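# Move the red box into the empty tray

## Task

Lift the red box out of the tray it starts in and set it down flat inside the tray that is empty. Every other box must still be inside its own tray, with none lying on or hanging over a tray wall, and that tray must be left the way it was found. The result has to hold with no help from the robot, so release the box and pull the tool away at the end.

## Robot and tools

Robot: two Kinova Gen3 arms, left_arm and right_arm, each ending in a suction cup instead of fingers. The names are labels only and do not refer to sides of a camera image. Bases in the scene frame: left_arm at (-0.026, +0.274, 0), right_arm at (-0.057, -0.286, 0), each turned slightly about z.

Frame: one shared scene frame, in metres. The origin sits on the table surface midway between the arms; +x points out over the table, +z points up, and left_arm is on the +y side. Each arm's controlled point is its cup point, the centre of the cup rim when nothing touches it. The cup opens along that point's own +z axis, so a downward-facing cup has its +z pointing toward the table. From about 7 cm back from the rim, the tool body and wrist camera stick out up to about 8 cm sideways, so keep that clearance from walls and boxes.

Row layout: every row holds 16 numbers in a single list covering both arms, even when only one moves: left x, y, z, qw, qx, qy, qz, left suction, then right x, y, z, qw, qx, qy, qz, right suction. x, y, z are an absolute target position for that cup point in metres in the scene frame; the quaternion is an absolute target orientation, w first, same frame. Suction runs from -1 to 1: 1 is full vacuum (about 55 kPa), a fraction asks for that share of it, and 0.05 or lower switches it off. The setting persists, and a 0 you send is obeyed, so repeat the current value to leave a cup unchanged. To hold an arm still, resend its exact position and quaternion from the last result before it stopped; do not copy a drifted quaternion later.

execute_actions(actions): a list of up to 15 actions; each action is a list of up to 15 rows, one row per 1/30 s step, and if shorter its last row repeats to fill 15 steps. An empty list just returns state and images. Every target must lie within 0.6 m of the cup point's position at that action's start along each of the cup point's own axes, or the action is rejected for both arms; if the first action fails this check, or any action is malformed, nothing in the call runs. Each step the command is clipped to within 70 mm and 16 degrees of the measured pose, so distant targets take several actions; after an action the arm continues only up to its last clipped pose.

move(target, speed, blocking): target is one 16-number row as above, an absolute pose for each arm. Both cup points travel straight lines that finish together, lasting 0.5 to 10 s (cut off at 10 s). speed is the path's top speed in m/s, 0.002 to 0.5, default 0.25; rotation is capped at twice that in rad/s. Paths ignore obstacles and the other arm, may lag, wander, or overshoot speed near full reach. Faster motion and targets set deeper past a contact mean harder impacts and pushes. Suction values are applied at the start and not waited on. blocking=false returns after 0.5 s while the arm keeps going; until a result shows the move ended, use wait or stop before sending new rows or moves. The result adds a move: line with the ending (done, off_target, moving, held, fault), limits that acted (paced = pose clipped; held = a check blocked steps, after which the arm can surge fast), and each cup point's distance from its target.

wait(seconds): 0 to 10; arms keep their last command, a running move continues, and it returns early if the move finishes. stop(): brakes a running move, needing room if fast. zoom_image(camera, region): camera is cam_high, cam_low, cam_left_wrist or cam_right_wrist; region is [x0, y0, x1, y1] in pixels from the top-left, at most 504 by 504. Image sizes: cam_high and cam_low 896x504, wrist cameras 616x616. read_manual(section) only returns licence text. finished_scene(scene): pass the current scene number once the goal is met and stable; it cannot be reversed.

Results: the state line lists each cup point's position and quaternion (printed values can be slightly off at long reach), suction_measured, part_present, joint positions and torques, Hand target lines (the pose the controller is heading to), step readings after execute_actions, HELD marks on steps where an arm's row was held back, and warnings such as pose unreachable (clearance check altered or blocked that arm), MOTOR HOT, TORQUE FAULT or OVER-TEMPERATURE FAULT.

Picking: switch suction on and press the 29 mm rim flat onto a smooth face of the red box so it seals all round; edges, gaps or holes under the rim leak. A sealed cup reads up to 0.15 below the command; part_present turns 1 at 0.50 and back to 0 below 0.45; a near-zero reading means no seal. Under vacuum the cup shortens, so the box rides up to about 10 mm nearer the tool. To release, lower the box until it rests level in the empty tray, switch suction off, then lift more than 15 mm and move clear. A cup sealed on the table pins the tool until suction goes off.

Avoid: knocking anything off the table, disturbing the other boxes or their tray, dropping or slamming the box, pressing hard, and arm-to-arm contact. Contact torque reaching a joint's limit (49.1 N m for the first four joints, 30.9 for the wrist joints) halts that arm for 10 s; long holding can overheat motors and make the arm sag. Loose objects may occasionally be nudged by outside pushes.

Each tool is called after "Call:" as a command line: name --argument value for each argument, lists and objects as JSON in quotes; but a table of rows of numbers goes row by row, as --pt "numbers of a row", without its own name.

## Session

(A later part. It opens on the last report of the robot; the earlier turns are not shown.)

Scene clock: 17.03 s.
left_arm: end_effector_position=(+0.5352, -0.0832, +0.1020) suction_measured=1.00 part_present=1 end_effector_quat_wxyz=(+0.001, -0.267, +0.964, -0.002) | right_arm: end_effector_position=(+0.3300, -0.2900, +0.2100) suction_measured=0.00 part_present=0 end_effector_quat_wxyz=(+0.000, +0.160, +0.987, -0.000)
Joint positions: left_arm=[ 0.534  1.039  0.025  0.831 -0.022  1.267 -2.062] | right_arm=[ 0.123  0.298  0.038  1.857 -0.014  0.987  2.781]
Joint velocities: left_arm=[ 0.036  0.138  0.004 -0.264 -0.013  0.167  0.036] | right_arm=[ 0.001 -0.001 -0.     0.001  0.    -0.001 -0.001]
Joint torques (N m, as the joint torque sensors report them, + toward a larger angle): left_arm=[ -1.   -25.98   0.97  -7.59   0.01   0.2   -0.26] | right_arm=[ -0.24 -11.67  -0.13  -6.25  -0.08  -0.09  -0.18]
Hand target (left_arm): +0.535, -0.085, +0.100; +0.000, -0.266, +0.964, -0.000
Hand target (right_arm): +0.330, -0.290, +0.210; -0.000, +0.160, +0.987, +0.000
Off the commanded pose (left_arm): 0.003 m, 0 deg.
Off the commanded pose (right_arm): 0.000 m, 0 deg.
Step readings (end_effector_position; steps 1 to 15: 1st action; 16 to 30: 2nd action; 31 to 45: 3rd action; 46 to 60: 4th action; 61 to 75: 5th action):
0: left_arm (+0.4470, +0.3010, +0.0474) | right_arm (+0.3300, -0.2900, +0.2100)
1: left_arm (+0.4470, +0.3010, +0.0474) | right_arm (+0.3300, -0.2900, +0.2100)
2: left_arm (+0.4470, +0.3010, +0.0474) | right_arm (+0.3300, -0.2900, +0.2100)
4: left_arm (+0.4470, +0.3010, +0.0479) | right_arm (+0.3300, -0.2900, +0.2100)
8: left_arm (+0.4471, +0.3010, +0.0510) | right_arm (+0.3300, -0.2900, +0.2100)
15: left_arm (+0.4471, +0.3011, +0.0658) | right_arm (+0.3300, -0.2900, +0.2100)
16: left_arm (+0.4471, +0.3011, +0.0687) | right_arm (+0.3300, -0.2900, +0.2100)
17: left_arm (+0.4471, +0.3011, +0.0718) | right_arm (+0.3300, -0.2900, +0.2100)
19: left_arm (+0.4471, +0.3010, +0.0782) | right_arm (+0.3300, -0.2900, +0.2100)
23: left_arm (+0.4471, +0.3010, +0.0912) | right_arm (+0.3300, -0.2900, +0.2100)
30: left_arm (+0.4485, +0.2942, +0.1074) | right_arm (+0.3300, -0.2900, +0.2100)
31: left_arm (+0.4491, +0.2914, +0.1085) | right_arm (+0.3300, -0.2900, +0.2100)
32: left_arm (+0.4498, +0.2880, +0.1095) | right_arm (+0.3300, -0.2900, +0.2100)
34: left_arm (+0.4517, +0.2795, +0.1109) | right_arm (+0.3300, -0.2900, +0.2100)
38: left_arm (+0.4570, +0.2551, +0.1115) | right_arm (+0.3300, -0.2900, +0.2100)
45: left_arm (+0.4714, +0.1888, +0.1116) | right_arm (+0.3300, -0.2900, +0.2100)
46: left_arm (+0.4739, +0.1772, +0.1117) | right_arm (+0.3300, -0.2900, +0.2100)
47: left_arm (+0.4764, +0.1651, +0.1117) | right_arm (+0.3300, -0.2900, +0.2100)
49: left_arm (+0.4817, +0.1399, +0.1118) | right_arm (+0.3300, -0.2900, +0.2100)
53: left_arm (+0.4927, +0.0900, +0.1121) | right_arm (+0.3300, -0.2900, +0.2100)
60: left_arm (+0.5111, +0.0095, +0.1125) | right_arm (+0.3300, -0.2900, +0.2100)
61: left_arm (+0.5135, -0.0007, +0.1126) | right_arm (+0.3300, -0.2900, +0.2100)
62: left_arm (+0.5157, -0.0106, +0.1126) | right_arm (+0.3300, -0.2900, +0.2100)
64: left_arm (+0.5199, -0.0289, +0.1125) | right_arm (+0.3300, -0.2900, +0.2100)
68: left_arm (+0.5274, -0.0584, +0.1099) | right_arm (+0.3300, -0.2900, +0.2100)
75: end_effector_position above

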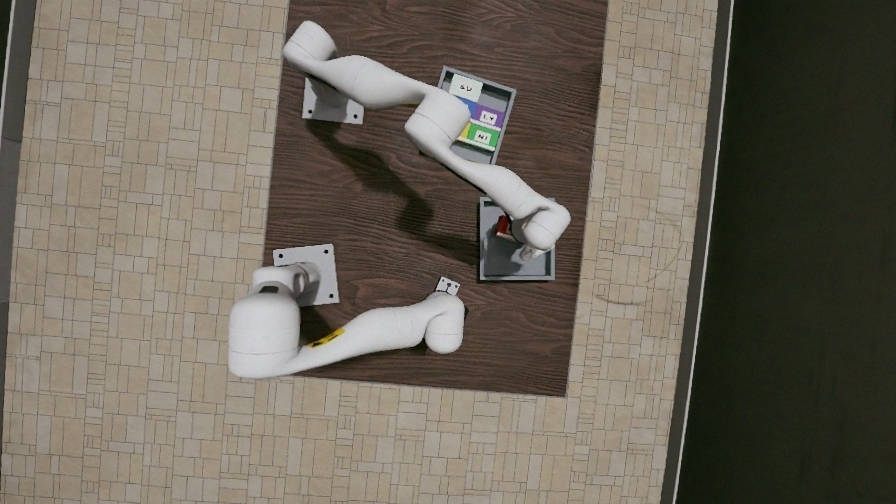

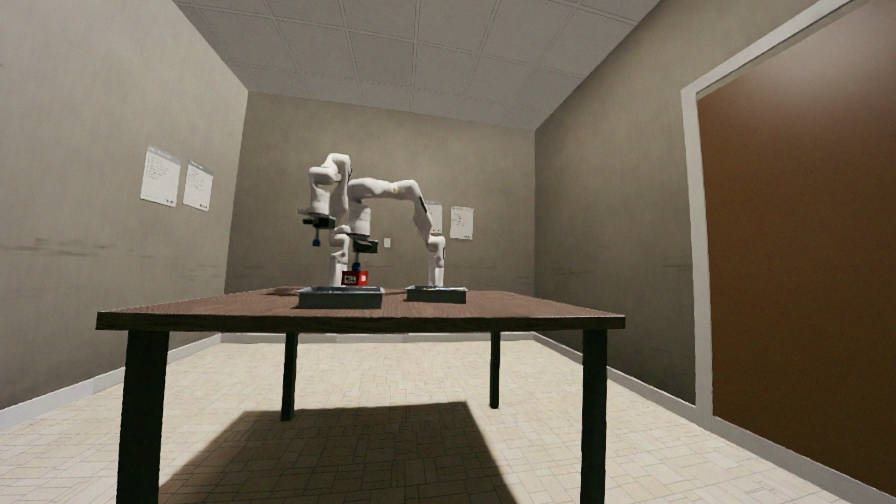

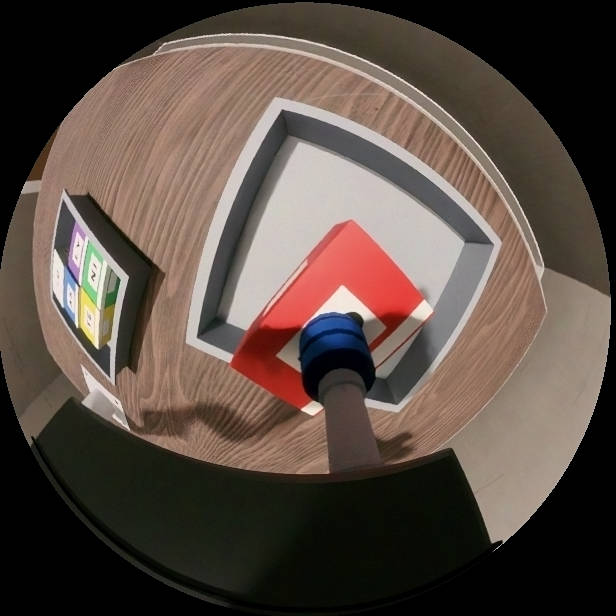

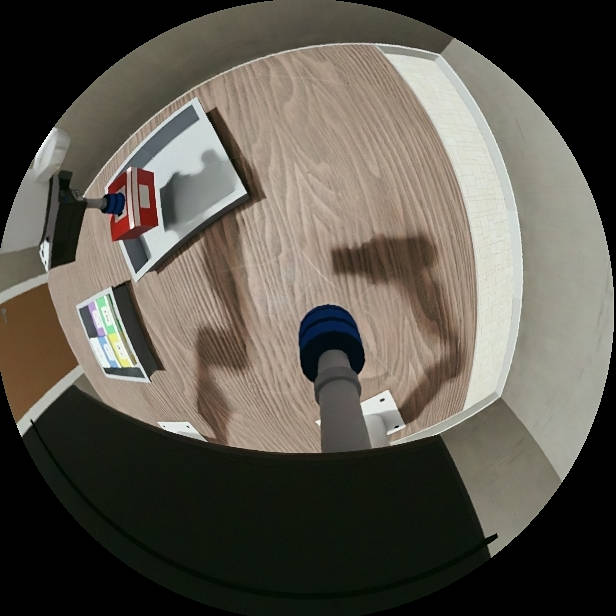

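Call:
execute_actions --actions '[[[0.535,-0.085,0.0997,0,-0.266,0.964,0,1,0.33,-0.29,0.21,0,0.160,0.987,0,0],[0.535,-0.085,0.0989,0,-0.266,0.964,0,1,0.33,-0.29,0.21,0,0.160,0.987,0,0],[0.535,-0.085,0.0975,0,-0.266,0.964,0,1,0.33,-0.29,0.21,0,0.160,0.987,0,0],[0.535,-0.085,0.0955,0,-0.266,0.964,0,1,0.33,-0.29,0.21,0,0.160,0.987,0,0],[0.535,-0.085,0.0930,0,-0.266,0.964,0,1,0.33,-0.29,0.21,0,0.160,0.987,0,0],[0.535,-0.085,0.0901,0,-0.266,0.964,0,1,0.33,-0.29,0.21,0,0.160,0.987,0,0],[0.535,-0.085,0.0870,0,-0.266,0.964,0,1,0.33,-0.29,0.21,0,0.160,0.987,0,0],[0.535,-0.085,0.0838,0,-0.266,0.964,0,1,0.33,-0.29,0.21,0,0.160,0.987,0,0],[0.535,-0.085,0.0806,0,-0.266,0.964,0,1,0.33,-0.29,0.21,0,0.160,0.987,0,0],[0.535,-0.085,0.0774,0,-0.266,0.964,0,1,0.33,-0.29,0.21,0,0.160,0.987,0,0],[0.535,-0.085,0.0743,0,-0.266,0.964,0,1,0.33,-0.29,0.21,0,0.160,0.987,0,0],[0.535,-0.085,0.0713,0,-0.266,0.964,0,1,0.33,-0.29,0.21,0,0.160,0.987,0,0],[0.535,-0.085,0.0685,0,-0.266,0.964,0,1,0.33,-0.29,0.21,0,0.160,0.987,0,0],[0.535,-0.085,0.0659,0,-0.266,0.964,0,1,0.33,-0.29,0.21,0,0.160,0.987,0,0],[0.535,-0.085,0.0635,0,-0.266,0.964,0,1,0.33,-0.29,0.21,0,0.160,0.987,0,0]],[[0.535,-0.085,0.0613,0,-0.266,0.964,0,1,0.33,-0.29,0.21,0,0.160,0.987,0,0],[0.535,-0.085,0.0593,0,-0.266,0.964,0,1,0.33,-0.29,0.21,0,0.160,0.987,0,0],[0.535,-0.085,0.0575,0,-0.266,0.964,0,1,0.33,-0.29,0.21,0,0.160,0.987,0,0],[0.535,-0.085,0.0559,0,-0.266,0.964,0,1,0.33,-0.29,0.21,0,0.160,0.987,0,0],[0.535,-0.085,0.0545,0,-0.266,0.964,0,1,0.33,-0.29,0.21,0,0.160,0.987,0,0],[0.535,-0.085,0.0533,0,-0.266,0.964,0,1,0.33,-0.29,0.21,0,0.160,0.987,0,0],[0.535,-0.085,0.0523,0,-0.266,0.964,0,1,0.33,-0.29,0.21,0,0.160,0.987,0,0],[0.535,-0.085,0.0514,0,-0.266,0.964,0,1,0.33,-0.29,0.21,0,0.160,0.987,0,0],[0.535,-0.085,0.0506,0,-0.266,0.964,0,1,0.33,-0.29,0.21,0,0.160,0.987,0,0],[0.535,-0.085,0.0499,0,-0.266,0.964,0,1,0.33,-0.29,0.21,0,0.160,0.987,0,0],[0.535,-0.085,0.0493,0,-0.266,0.964,0,1,0.33,-0.29,0.21,0,0.160,0.987,0,0],[0.535,-0.085,0.0487,0,-0.266,0.964,0,1,0.33,-0.29,0.21,0,0.160,0.987,0,0],[0.535,-0.085,0.0482,0,-0.266,0.964,0,1,0.33,-0.29,0.21,0,0.160,0.987,0,0],[0.535,-0.085,0.0477,0,-0.266,0.964,0,1,0.33,-0.29,0.21,0,0.160,0.987,0,0],[0.535,-0.085,0.0472,0,-0.266,0.964,0,1,0.33,-0.29,0.21,0,0.160,0.987,0,0]],[[0.535,-0.085,0.04675,0,-0.266,0.964,0,1,0.33,-0.29,0.21,0,0.160,0.987,0,0],[0.535,-0.085,0.0463,0,-0.266,0.964,0,1,0.33,-0.29,0.21,0,0.160,0.987,0,0],[0.535,-0.085,0.04585,0,-0.266,0.964,0,1,0.33,-0.29,0.21,0,0.160,0.987,0,0],[0.535,-0.085,0.0454,0,-0.266,0.964,0,1,0.33,-0.29,0.21,0,0.160,0.987,0,0],[0.535,-0.085,0.04495,0,-0.266,0.964,0,1,0.33,-0.29,0.21,0,0.160,0.987,0,0],[0.535,-0.085,0.0445,0,-0.266,0.964,0,1,0.33,-0.29,0.21,0,0.160,0.987,0,0],[0.535,-0.085,0.04405,0,-0.266,0.964,0,1,0.33,-0.29,0.21,0,0.160,0.987,0,0],[0.535,-0.085,0.0436,0,-0.266,0.964,0,1,0.33,-0.29,0.21,0,0.160,0.987,0,0],[0.535,-0.085,0.04315,0,-0.266,0.964,0,1,0.33,-0.29,0.21,0,0.160,0.987,0,0],[0.535,-0.085,0.0427,0,-0.266,0.964,0,1,0.33,-0.29,0.21,0,0.160,0.987,0,0],[0.535,-0.085,0.04225,0,-0.266,0.964,0,1,0.33,-0.29,0.21,0,0.160,0.987,0,0],[0.535,-0.085,0.0418,0,-0.266,0.964,0,1,0.33,-0.29,0.21,0,0.160,0.987,0,0],[0.535,-0.085,0.0415,0,-0.266,0.964,0,1,0.33,-0.29,0.21,0,0.160,0.987,0,0],[0.535,-0.085,0.0413,0,-0.266,0.964,0,1,0.33,-0.29,0.21,0,0.160,0.987,0,0],[0.535,-0.085,0.0412,0,-0.266,0.964,0,1,0.33,-0.29,0.21,0,0.160,0.987,0,0]]]'

Scene clock: 20.87 s.
left_arm: end_effector_position=(+0.5352, -0.0852, +0.0421) suction_measured=0.98 part_present=1 end_effector_quat_wxyz=(+0.000, -0.266, +0.964, -0.000) | right_arm: end_effector_position=(+0.3300, -0.2900, +0.2100) suction_measured=0.00 part_present=0 end_effector_quat_wxyz=(+0.000, +0.160, +0.987, +0.000)
Joint positions: left_arm=[ 0.537  1.111  0.022  0.872 -0.021  1.158 -2.061] | right_arm=[ 0.123  0.298  0.038  1.857 -0.014  0.987  2.781]
Joint velocities: left_arm=[ 0.001 -0.001  0.     0.002 -0.001 -0.006  0.001] | right_arm=[ 0.002  0.     0.     0.    -0.    -0.    -0.001]
Joint torques (N m, as the joint torque sensors report them, + toward a larger angle): left_arm=[ -0.03 -24.09   0.61  -6.97  -0.05  -0.34  -0.08] | right_arm=[ -0.58 -11.65  -0.17  -6.34   0.03  -0.07  -0.13]
Hand target (left_arm): +0.535, -0.085, +0.041; -0.000, -0.266, +0.964, -0.000
Hand target (right_arm): +0.330, -0.290, +0.210; -0.000, +0.160, +0.987, +0.000
Off the commanded pose (left_arm): 0.001 m, 0 deg.
Off the commanded pose (right_arm): 0.000 m, 0 deg.
Step readings (end_effector_position; steps 1 to 15: 1st action; 16 to 30: 2nd action; 31 to 45: 3rd action):
0: left_arm (+0.5354, -0.0847, +0.0999) | right_arm (+0.3300, -0.2900, +0.2100)
1: left_arm (+0.5353, -0.0848, +0.0998) | right_arm (+0.3300, -0.2900, +0.2100)
2: left_arm (+0.5351, -0.0849, +0.0995) | right_arm (+0.3300, -0.2900, +0.2100)
4: left_arm (+0.5350, -0.0850, +0.0974) | right_arm (+0.3300, -0.2900, +0.2100)
8: left_arm (+0.5349, -0.0850, +0.0877) | right_arm (+0.3300, -0.2900, +0.2100)
15: left_arm (+0.5349, -0.0849, +0.0665) | right_arm (+0.3300, -0.2900, +0.2100)
16: left_arm (+0.5349, -0.0849, +0.0640) | right_arm (+0.3300, -0.2900, +0.2100)
17: left_arm (+0.5349, -0.0850, +0.0618) | right_arm (+0.3300, -0.2900, +0.2100)
19: left_arm (+0.5350, -0.0850, +0.0579) | right_arm (+0.3300, -0.2900, +0.2100)
23: left_arm (+0.5350, -0.0850, +0.0525) | right_arm (+0.3300, -0.2900, +0.2100)
30: left_arm (+0.5350, -0.0850, +0.0478) | right_arm (+0.3300, -0.2900, +0.2100)
31: left_arm (+0.5350, -0.0850, +0.0472) | right_arm (+0.3300, -0.2900, +0.2100)
32: left_arm (+0.5350, -0.0850, +0.0468) | right_arm (+0.3300, -0.2900, +0.2100)
34: left_arm (+0.5350, -0.0850, +0.0459) | right_arm (+0.3300, -0.2900, +0.2100)
38: left_arm (+0.5350, -0.0850, +0.0441) | right_arm (+0.3300, -0.2900, +0.2100)
45: end_effector_position above

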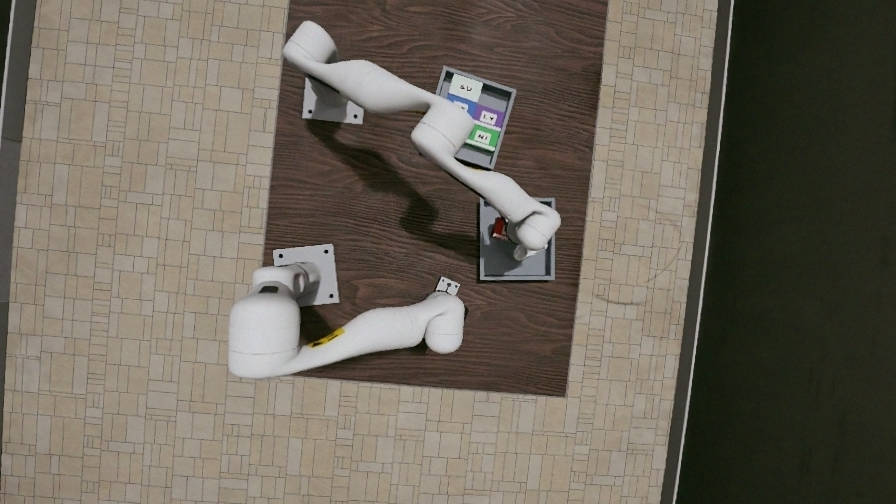

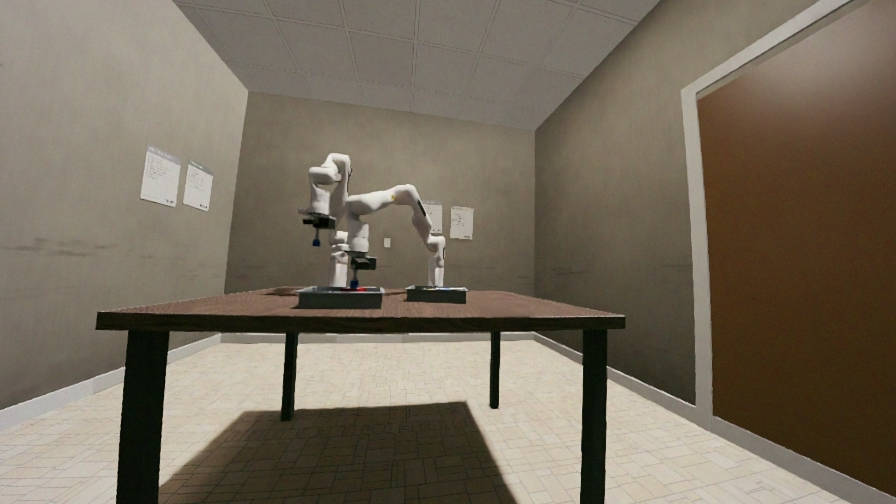

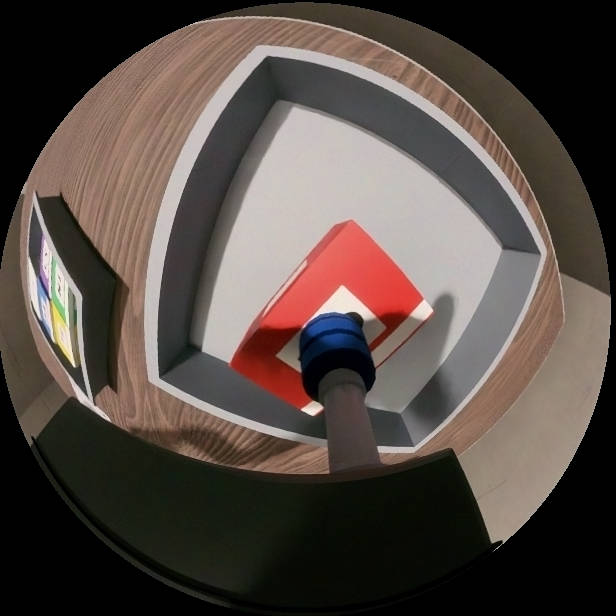

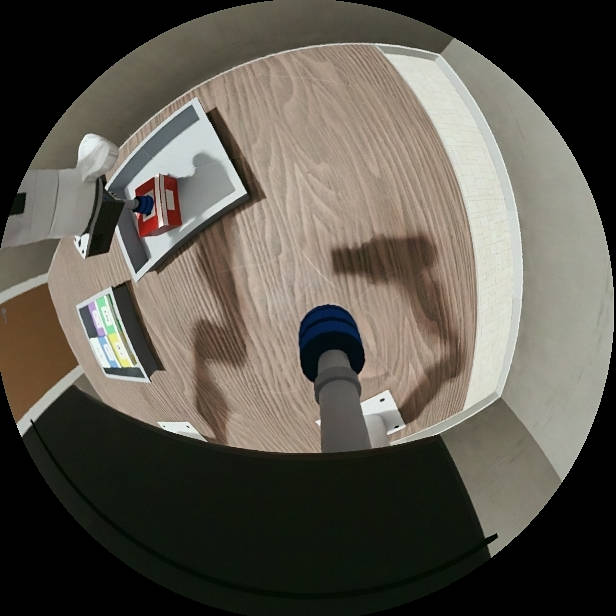

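Call:
wait --seconds 0

Scene clock: 21.07 s.
left_arm: end_effector_position=(+0.5353, -0.0852, +0.0422) suction_measured=0.96 part_present=1 end_effector_quat_wxyz=(+0.000, -0.266, +0.964, -0.000) | right_arm: end_effector_position=(+0.3300, -0.2900, +0.2100) suction_measured=0.00 part_present=0 end_effector_quat_wxyz=(+0.000, +0.160, +0.987, +0.000)
Joint positions: left_arm=[ 0.537  1.111  0.022  0.872 -0.021  1.158 -2.061] | right_arm=[ 0.123  0.298  0.038  1.857 -0.014  0.987  2.781]
Joint velocities: left_arm=[-0.001  0.001  0.     0.     0.    -0.    -0.   ] | right_arm=[ 0.    -0.001 -0.001 -0.     0.    -0.002  0.001]
Joint torques (N m, as the joint torque sensors report them, + toward a larger angle): left_arm=[ -0.39 -24.11   0.78  -6.46   0.04  -0.25   0.01] | right_arm=[ -0.25 -11.79  -0.1   -6.16   0.     0.04  -0.24]
Hand target (left_arm): +0.535, -0.085, +0.041; -0.000, -0.266, +0.964, -0.000
Hand target (right_arm): +0.330, -0.290, +0.210; -0.000, +0.160, +0.987, +0.000
Off the commanded pose (left_arm): 0.001 m, 0 deg.
Off the commanded pose (right_arm): 0.000 m, 0 deg.

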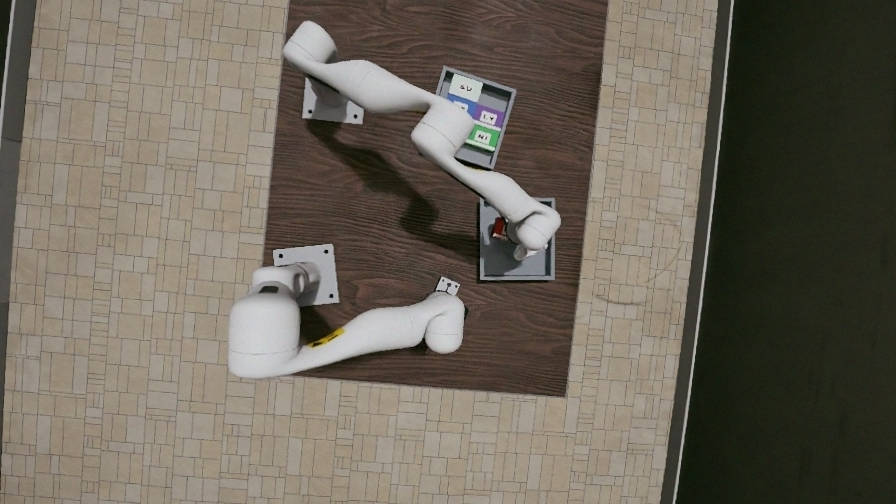

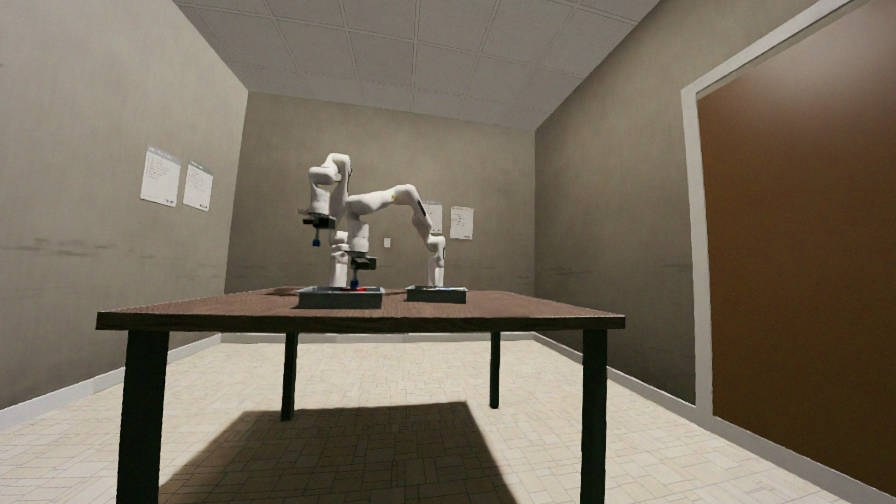

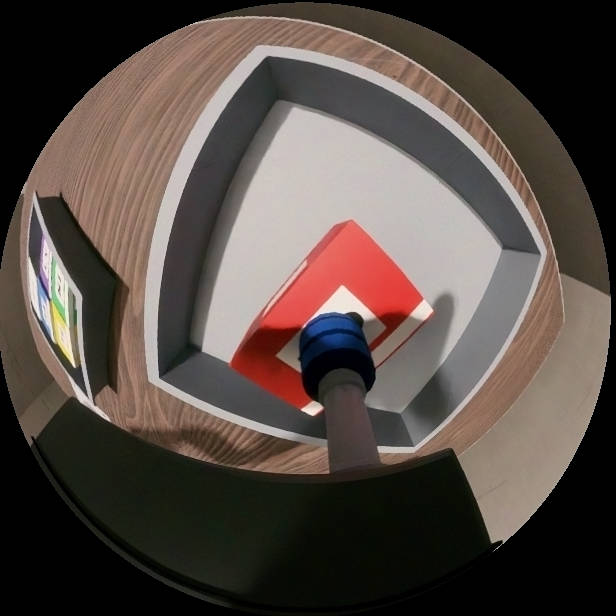

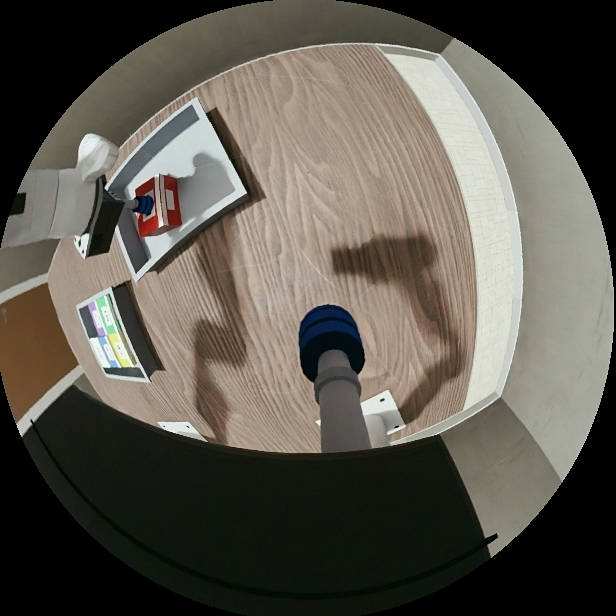

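Call:
execute_actions --actions '[[[0.535,-0.085,0.0413,0,-0.266,0.964,0,0,0.33,-0.29,0.21,0,0.160,0.987,0,0],[0.535,-0.085,0.0414,0,-0.266,0.964,0,0,0.33,-0.29,0.21,0,0.160,0.987,0,0],[0.535,-0.085,0.0415,0,-0.266,0.964,0,0,0.33,-0.29,0.21,0,0.160,0.987,0,0],[0.535,-0.085,0.0415,0,-0.266,0.964,0,0,0.33,-0.29,0.21,0,0.160,0.987,0,0],[0.535,-0.085,0.0415,0,-0.266,0.964,0,0,0.33,-0.29,0.21,0,0.160,0.987,0,0],[0.535,-0.085,0.0415,0,-0.266,0.964,0,0,0.33,-0.29,0.21,0,0.160,0.987,0,0],[0.535,-0.085,0.0415,0,-0.266,0.964,0,0,0.33,-0.29,0.21,0,0.160,0.987,0,0],[0.535,-0.085,0.0417,0,-0.266,0.964,0,0,0.33,-0.29,0.21,0,0.160,0.987,0,0],[0.535,-0.085,0.0420,0,-0.266,0.964,0,0,0.33,-0.29,0.21,0,0.160,0.987,0,0],[0.535,-0.085,0.0427,0,-0.266,0.964,0,0,0.33,-0.29,0.21,0,0.160,0.987,0,0],[0.535,-0.085,0.0438,0,-0.266,0.964,0,0,0.33,-0.29,0.21,0,0.160,0.987,0,0],[0.535,-0.085,0.0453,0,-0.266,0.964,0,0,0.33,-0.29,0.21,0,0.160,0.987,0,0],[0.535,-0.085,0.0473,0,-0.266,0.964,0,0,0.33,-0.29,0.21,0,0.160,0.987,0,0],[0.535,-0.085,0.0498,0,-0.266,0.964,0,0,0.33,-0.29,0.21,0,0.160,0.987,0,0],[0.535,-0.085,0.0528,0,-0.266,0.964,0,0,0.33,-0.29,0.21,0,0.160,0.987,0,0]],[[0.535,-0.085,0.0562,0,-0.266,0.964,0,0,0.33,-0.29,0.21,0,0.160,0.987,0,0],[0.535,-0.085,0.0602,0,-0.266,0.964,0,0,0.33,-0.29,0.21,0,0.160,0.987,0,0],[0.535,-0.085,0.0647,0,-0.266,0.964,0,0,0.33,-0.29,0.21,0,0.160,0.987,0,0],[0.535,-0.085,0.0695,0,-0.266,0.964,0,0,0.33,-0.29,0.21,0,0.160,0.987,0,0],[0.535,-0.085,0.0748,0,-0.266,0.964,0,0,0.33,-0.29,0.21,0,0.160,0.987,0,0],[0.5350,-0.0850,0.0804,0,-0.266,0.964,0,0,0.33,-0.29,0.21,0,0.160,0.987,0,0],[0.5349,-0.0849,0.0863,0,-0.266,0.964,0,0,0.33,-0.29,0.21,0,0.160,0.987,0,0],[0.5346,-0.0847,0.0924,0,-0.266,0.964,0,0,0.33,-0.29,0.21,0,0.160,0.987,0,0],[0.5340,-0.0843,0.0987,0,-0.266,0.964,0,0,0.33,-0.29,0.21,0,0.160,0.987,0,0],[0.5333,-0.0837,0.1050,0,-0.266,0.964,0,0,0.33,-0.29,0.21,0,0.160,0.987,0,0],[0.5322,-0.0829,0.1115,0,-0.266,0.964,0,0,0.33,-0.29,0.21,0,0.160,0.987,0,0],[0.5309,-0.0818,0.1178,0,-0.266,0.964,0,0,0.33,-0.29,0.21,0,0.160,0.987,0,0],[0.5293,-0.0806,0.1241,0,-0.266,0.964,0,0,0.33,-0.29,0.21,0,0.160,0.987,0,0],[0.5275,-0.0792,0.1302,0,-0.266,0.964,0,0,0.33,-0.29,0.21,0,0.160,0.987,0,0],[0.5255,-0.0777,0.1361,0,-0.266,0.964,0,0,0.33,-0.29,0.21,0,0.160,0.987,0,0]],[[0.5233,-0.0761,0.1417,0,-0.266,0.964,0,0,0.33,-0.29,0.21,0,0.160,0.987,0,0],[0.5211,-0.0744,0.1470,0,-0.266,0.964,0,0,0.33,-0.29,0.21,0,0.160,0.987,0,0],[0.5189,-0.0726,0.1519,0,-0.266,0.964,0,0,0.33,-0.29,0.21,0,0.160,0.987,0,0],[0.5167,-0.0709,0.1563,0,-0.266,0.964,0,0,0.33,-0.29,0.21,0,0.160,0.987,0,0],[0.5145,-0.0693,0.1603,0,-0.266,0.964,0,0,0.33,-0.29,0.21,0,0.160,0.987,0,0],[0.5125,-0.0678,0.1638,0,-0.266,0.964,0,0,0.33,-0.29,0.21,0,0.160,0.987,0,0],[0.5107,-0.0664,0.1667,0,-0.266,0.964,0,0,0.33,-0.29,0.21,0,0.160,0.987,0,0],[0.5091,-0.0652,0.1692,0,-0.266,0.964,0,0,0.33,-0.29,0.21,0,0.160,0.987,0,0],[0.5078,-0.0641,0.1712,0,-0.266,0.964,0,0,0.33,-0.29,0.21,0,0.160,0.987,0,0],[0.5067,-0.0633,0.1727,0,-0.266,0.964,0,0,0.33,-0.29,0.21,0,0.160,0.987,0,0],[0.5060,-0.0627,0.1738,0,-0.266,0.964,0,0,0.33,-0.29,0.21,0,0.160,0.987,0,0],[0.5054,-0.0623,0.1745,0,-0.266,0.964,0,0,0.33,-0.29,0.21,0,0.160,0.987,0,0],[0.5051,-0.0621,0.1748,0,-0.266,0.964,0,0,0.33,-0.29,0.21,0,0.160,0.987,0,0],[0.5050,-0.0620,0.1750,0,-0.266,0.964,0,0,0.33,-0.29,0.21,0,0.160,0.987,0,0],[0.5050,-0.0620,0.1750,0,-0.266,0.964,0,0,0.33,-0.29,0.21,0,0.160,0.987,0,0]]]'

Scene clock: 25.53 s.
left_arm: end_effector_position=(+0.5051, -0.0623, +0.1739) suction_measured=0.00 part_present=0 end_effector_quat_wxyz=(-0.000, -0.266, +0.964, +0.000) | right_arm: end_effector_position=(+0.3300, -0.2900, +0.2100) suction_measured=0.00 part_present=0 end_effector_quat_wxyz=(+0.000, +0.160, +0.987, +0.000)
Joint positions: left_arm=[ 0.528  0.876  0.026  0.941 -0.02   1.326 -2.068] | right_arm=[ 0.123  0.298  0.038  1.857 -0.014  0.987  2.781]
Joint velocities: left_arm=[-0.001 -0.019 -0.001  0.018  0.002 -0.005 -0.001] | right_arm=[-0.    -0.001 -0.     0.001  0.     0.001  0.001]
Joint torques (N m, as the joint torque sensors report them, + toward a larger angle): left_arm=[  0.15 -21.29   0.68  -6.85   0.23  -0.08  -0.31] | right_arm=[ -0.29 -11.75  -0.24  -6.28  -0.12   0.12  -0.22]
Hand target (left_arm): +0.505, -0.062, +0.175; +0.000, -0.266, +0.964, +0.000
Hand target (right_arm): +0.330, -0.290, +0.210; -0.000, +0.160, +0.987, +0.000
Off the commanded pose (left_arm): 0.001 m, 0 deg.
Off the commanded pose (right_arm): 0.000 m, 0 deg.
Step readings (end_effector_position; steps 1 to 15: 1st action; 16 to 30: 2nd action; 31 to 45: 3rd action):
0: left_arm (+0.5353, -0.0852, +0.0422) | right_arm (+0.3300, -0.2900, +0.2100)
1: left_arm (+0.5353, -0.0852, +0.0422) | right_arm (+0.3300, -0.2900, +0.2100)
2: left_arm (+0.5357, -0.0855, +0.0432) | right_arm (+0.3300, -0.2900, +0.2100)
4: left_arm (+0.5359, -0.0857, +0.0444) | right_arm (+0.3300, -0.2900, +0.2100)
8: left_arm (+0.5359, -0.0856, +0.0447) | right_arm (+0.3300, -0.2900, +0.2100)
15: left_arm (+0.5356, -0.0854, +0.0517) | right_arm (+0.3300, -0.2900, +0.2100)
16: left_arm (+0.5355, -0.0853, +0.0539) | right_arm (+0.3300, -0.2900, +0.2100)
17: left_arm (+0.5354, -0.0852, +0.0567) | right_arm (+0.3300, -0.2900, +0.2100)
19: left_arm (+0.5352, -0.0851, +0.0639) | right_arm (+0.3300, -0.2900, +0.2100)
23: left_arm (+0.5350, -0.0849, +0.0837) | right_arm (+0.3300, -0.2900, +0.2100)
30: left_arm (+0.5294, -0.0805, +0.1254) | right_arm (+0.3300, -0.2900, +0.2100)
31: left_arm (+0.5276, -0.0791, +0.1311) | right_arm (+0.3300, -0.2900, +0.2100)
32: left_arm (+0.5256, -0.0777, +0.1366) | right_arm (+0.3300, -0.2900, +0.2100)
34: left_arm (+0.5213, -0.0745, +0.1469) | right_arm (+0.3300, -0.2900, +0.2100)
38: left_arm (+0.5126, -0.0679, +0.1635) | right_arm (+0.3300, -0.2900, +0.2100)
45: end_effector_position above

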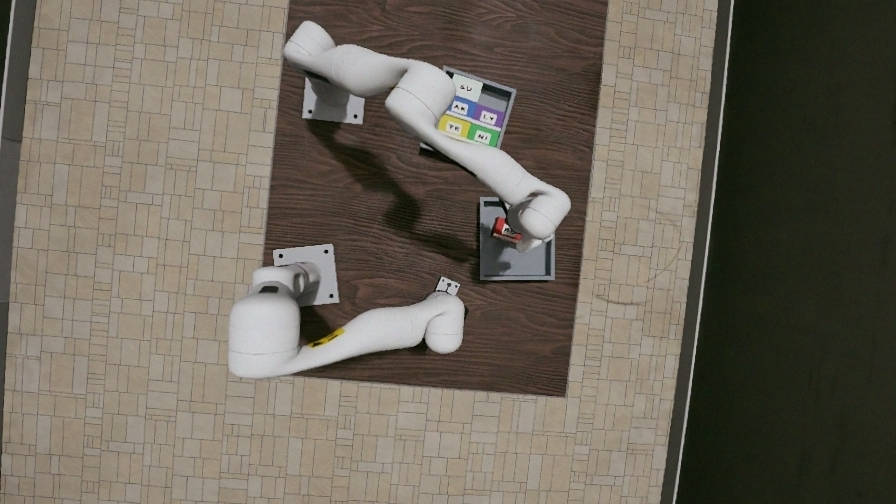

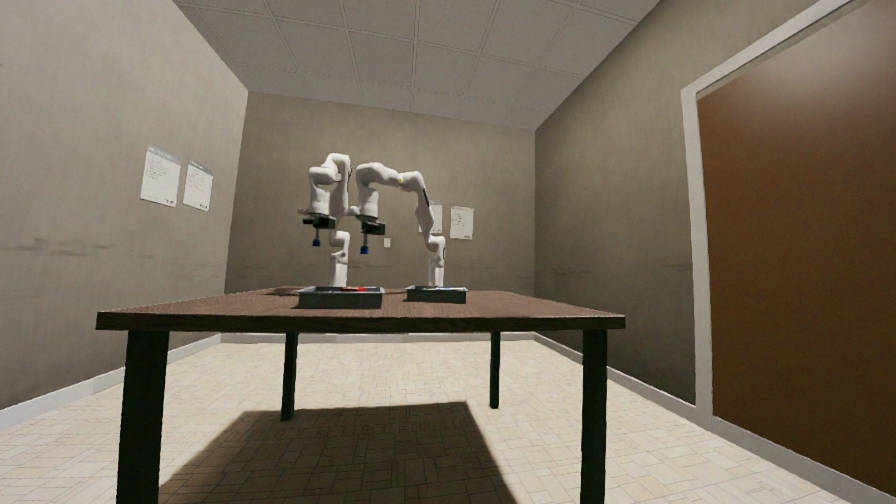

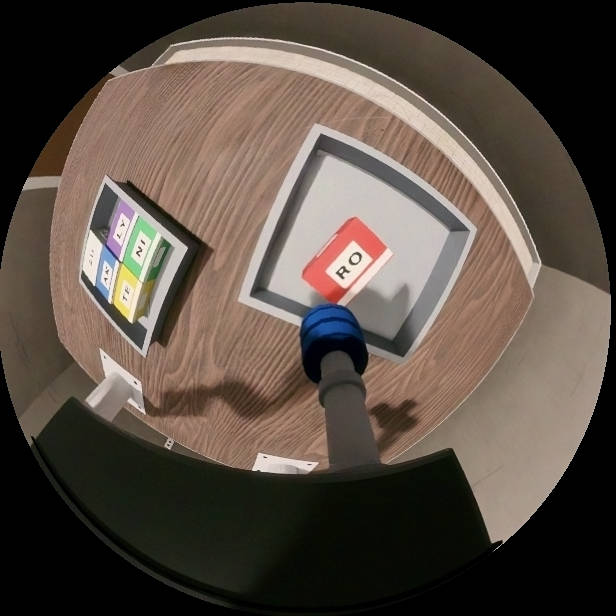

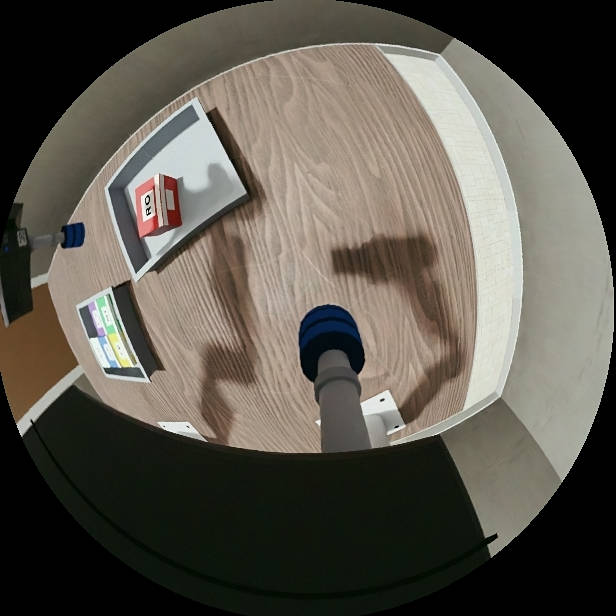

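Call:
zoom_image --camera "cam_high" --region '[410, 50, 550, 190]'

Call:
zoom_image --camera "cam_left_wrist" --region '[60, 110, 490, 380]'

Region (410, 50, 550, 190) of cam_high's 896x504 image, scaled by 3.600, with more detail than that image has.

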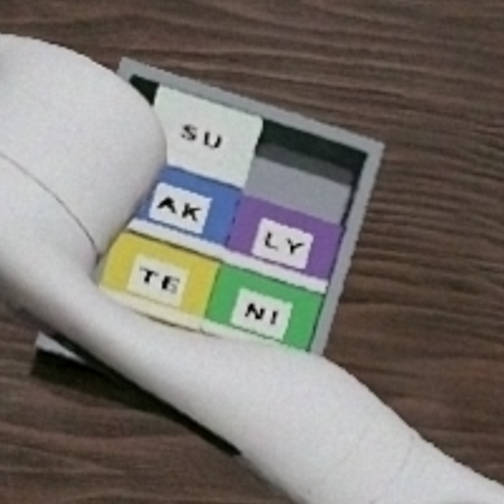

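Region (60, 110, 490, 380) of cam_left_wrist's 616x616 image, scaled by 1.172, with more detail than that image has; it fills the top 316 rows of this view, and the rest is white.

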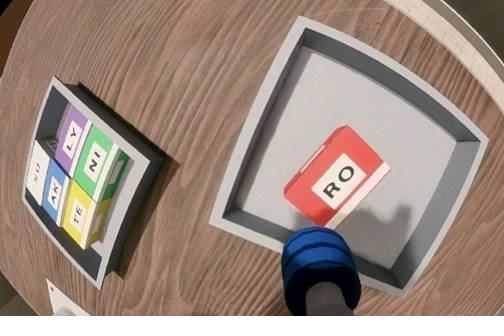

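The red box lies flat on the floor of the empty tray, clear of the walls. The other boxes and their tray are where they started, and the tool is well clear.

Call:
finished_scene --scene 2

The scene is finished: the task was done.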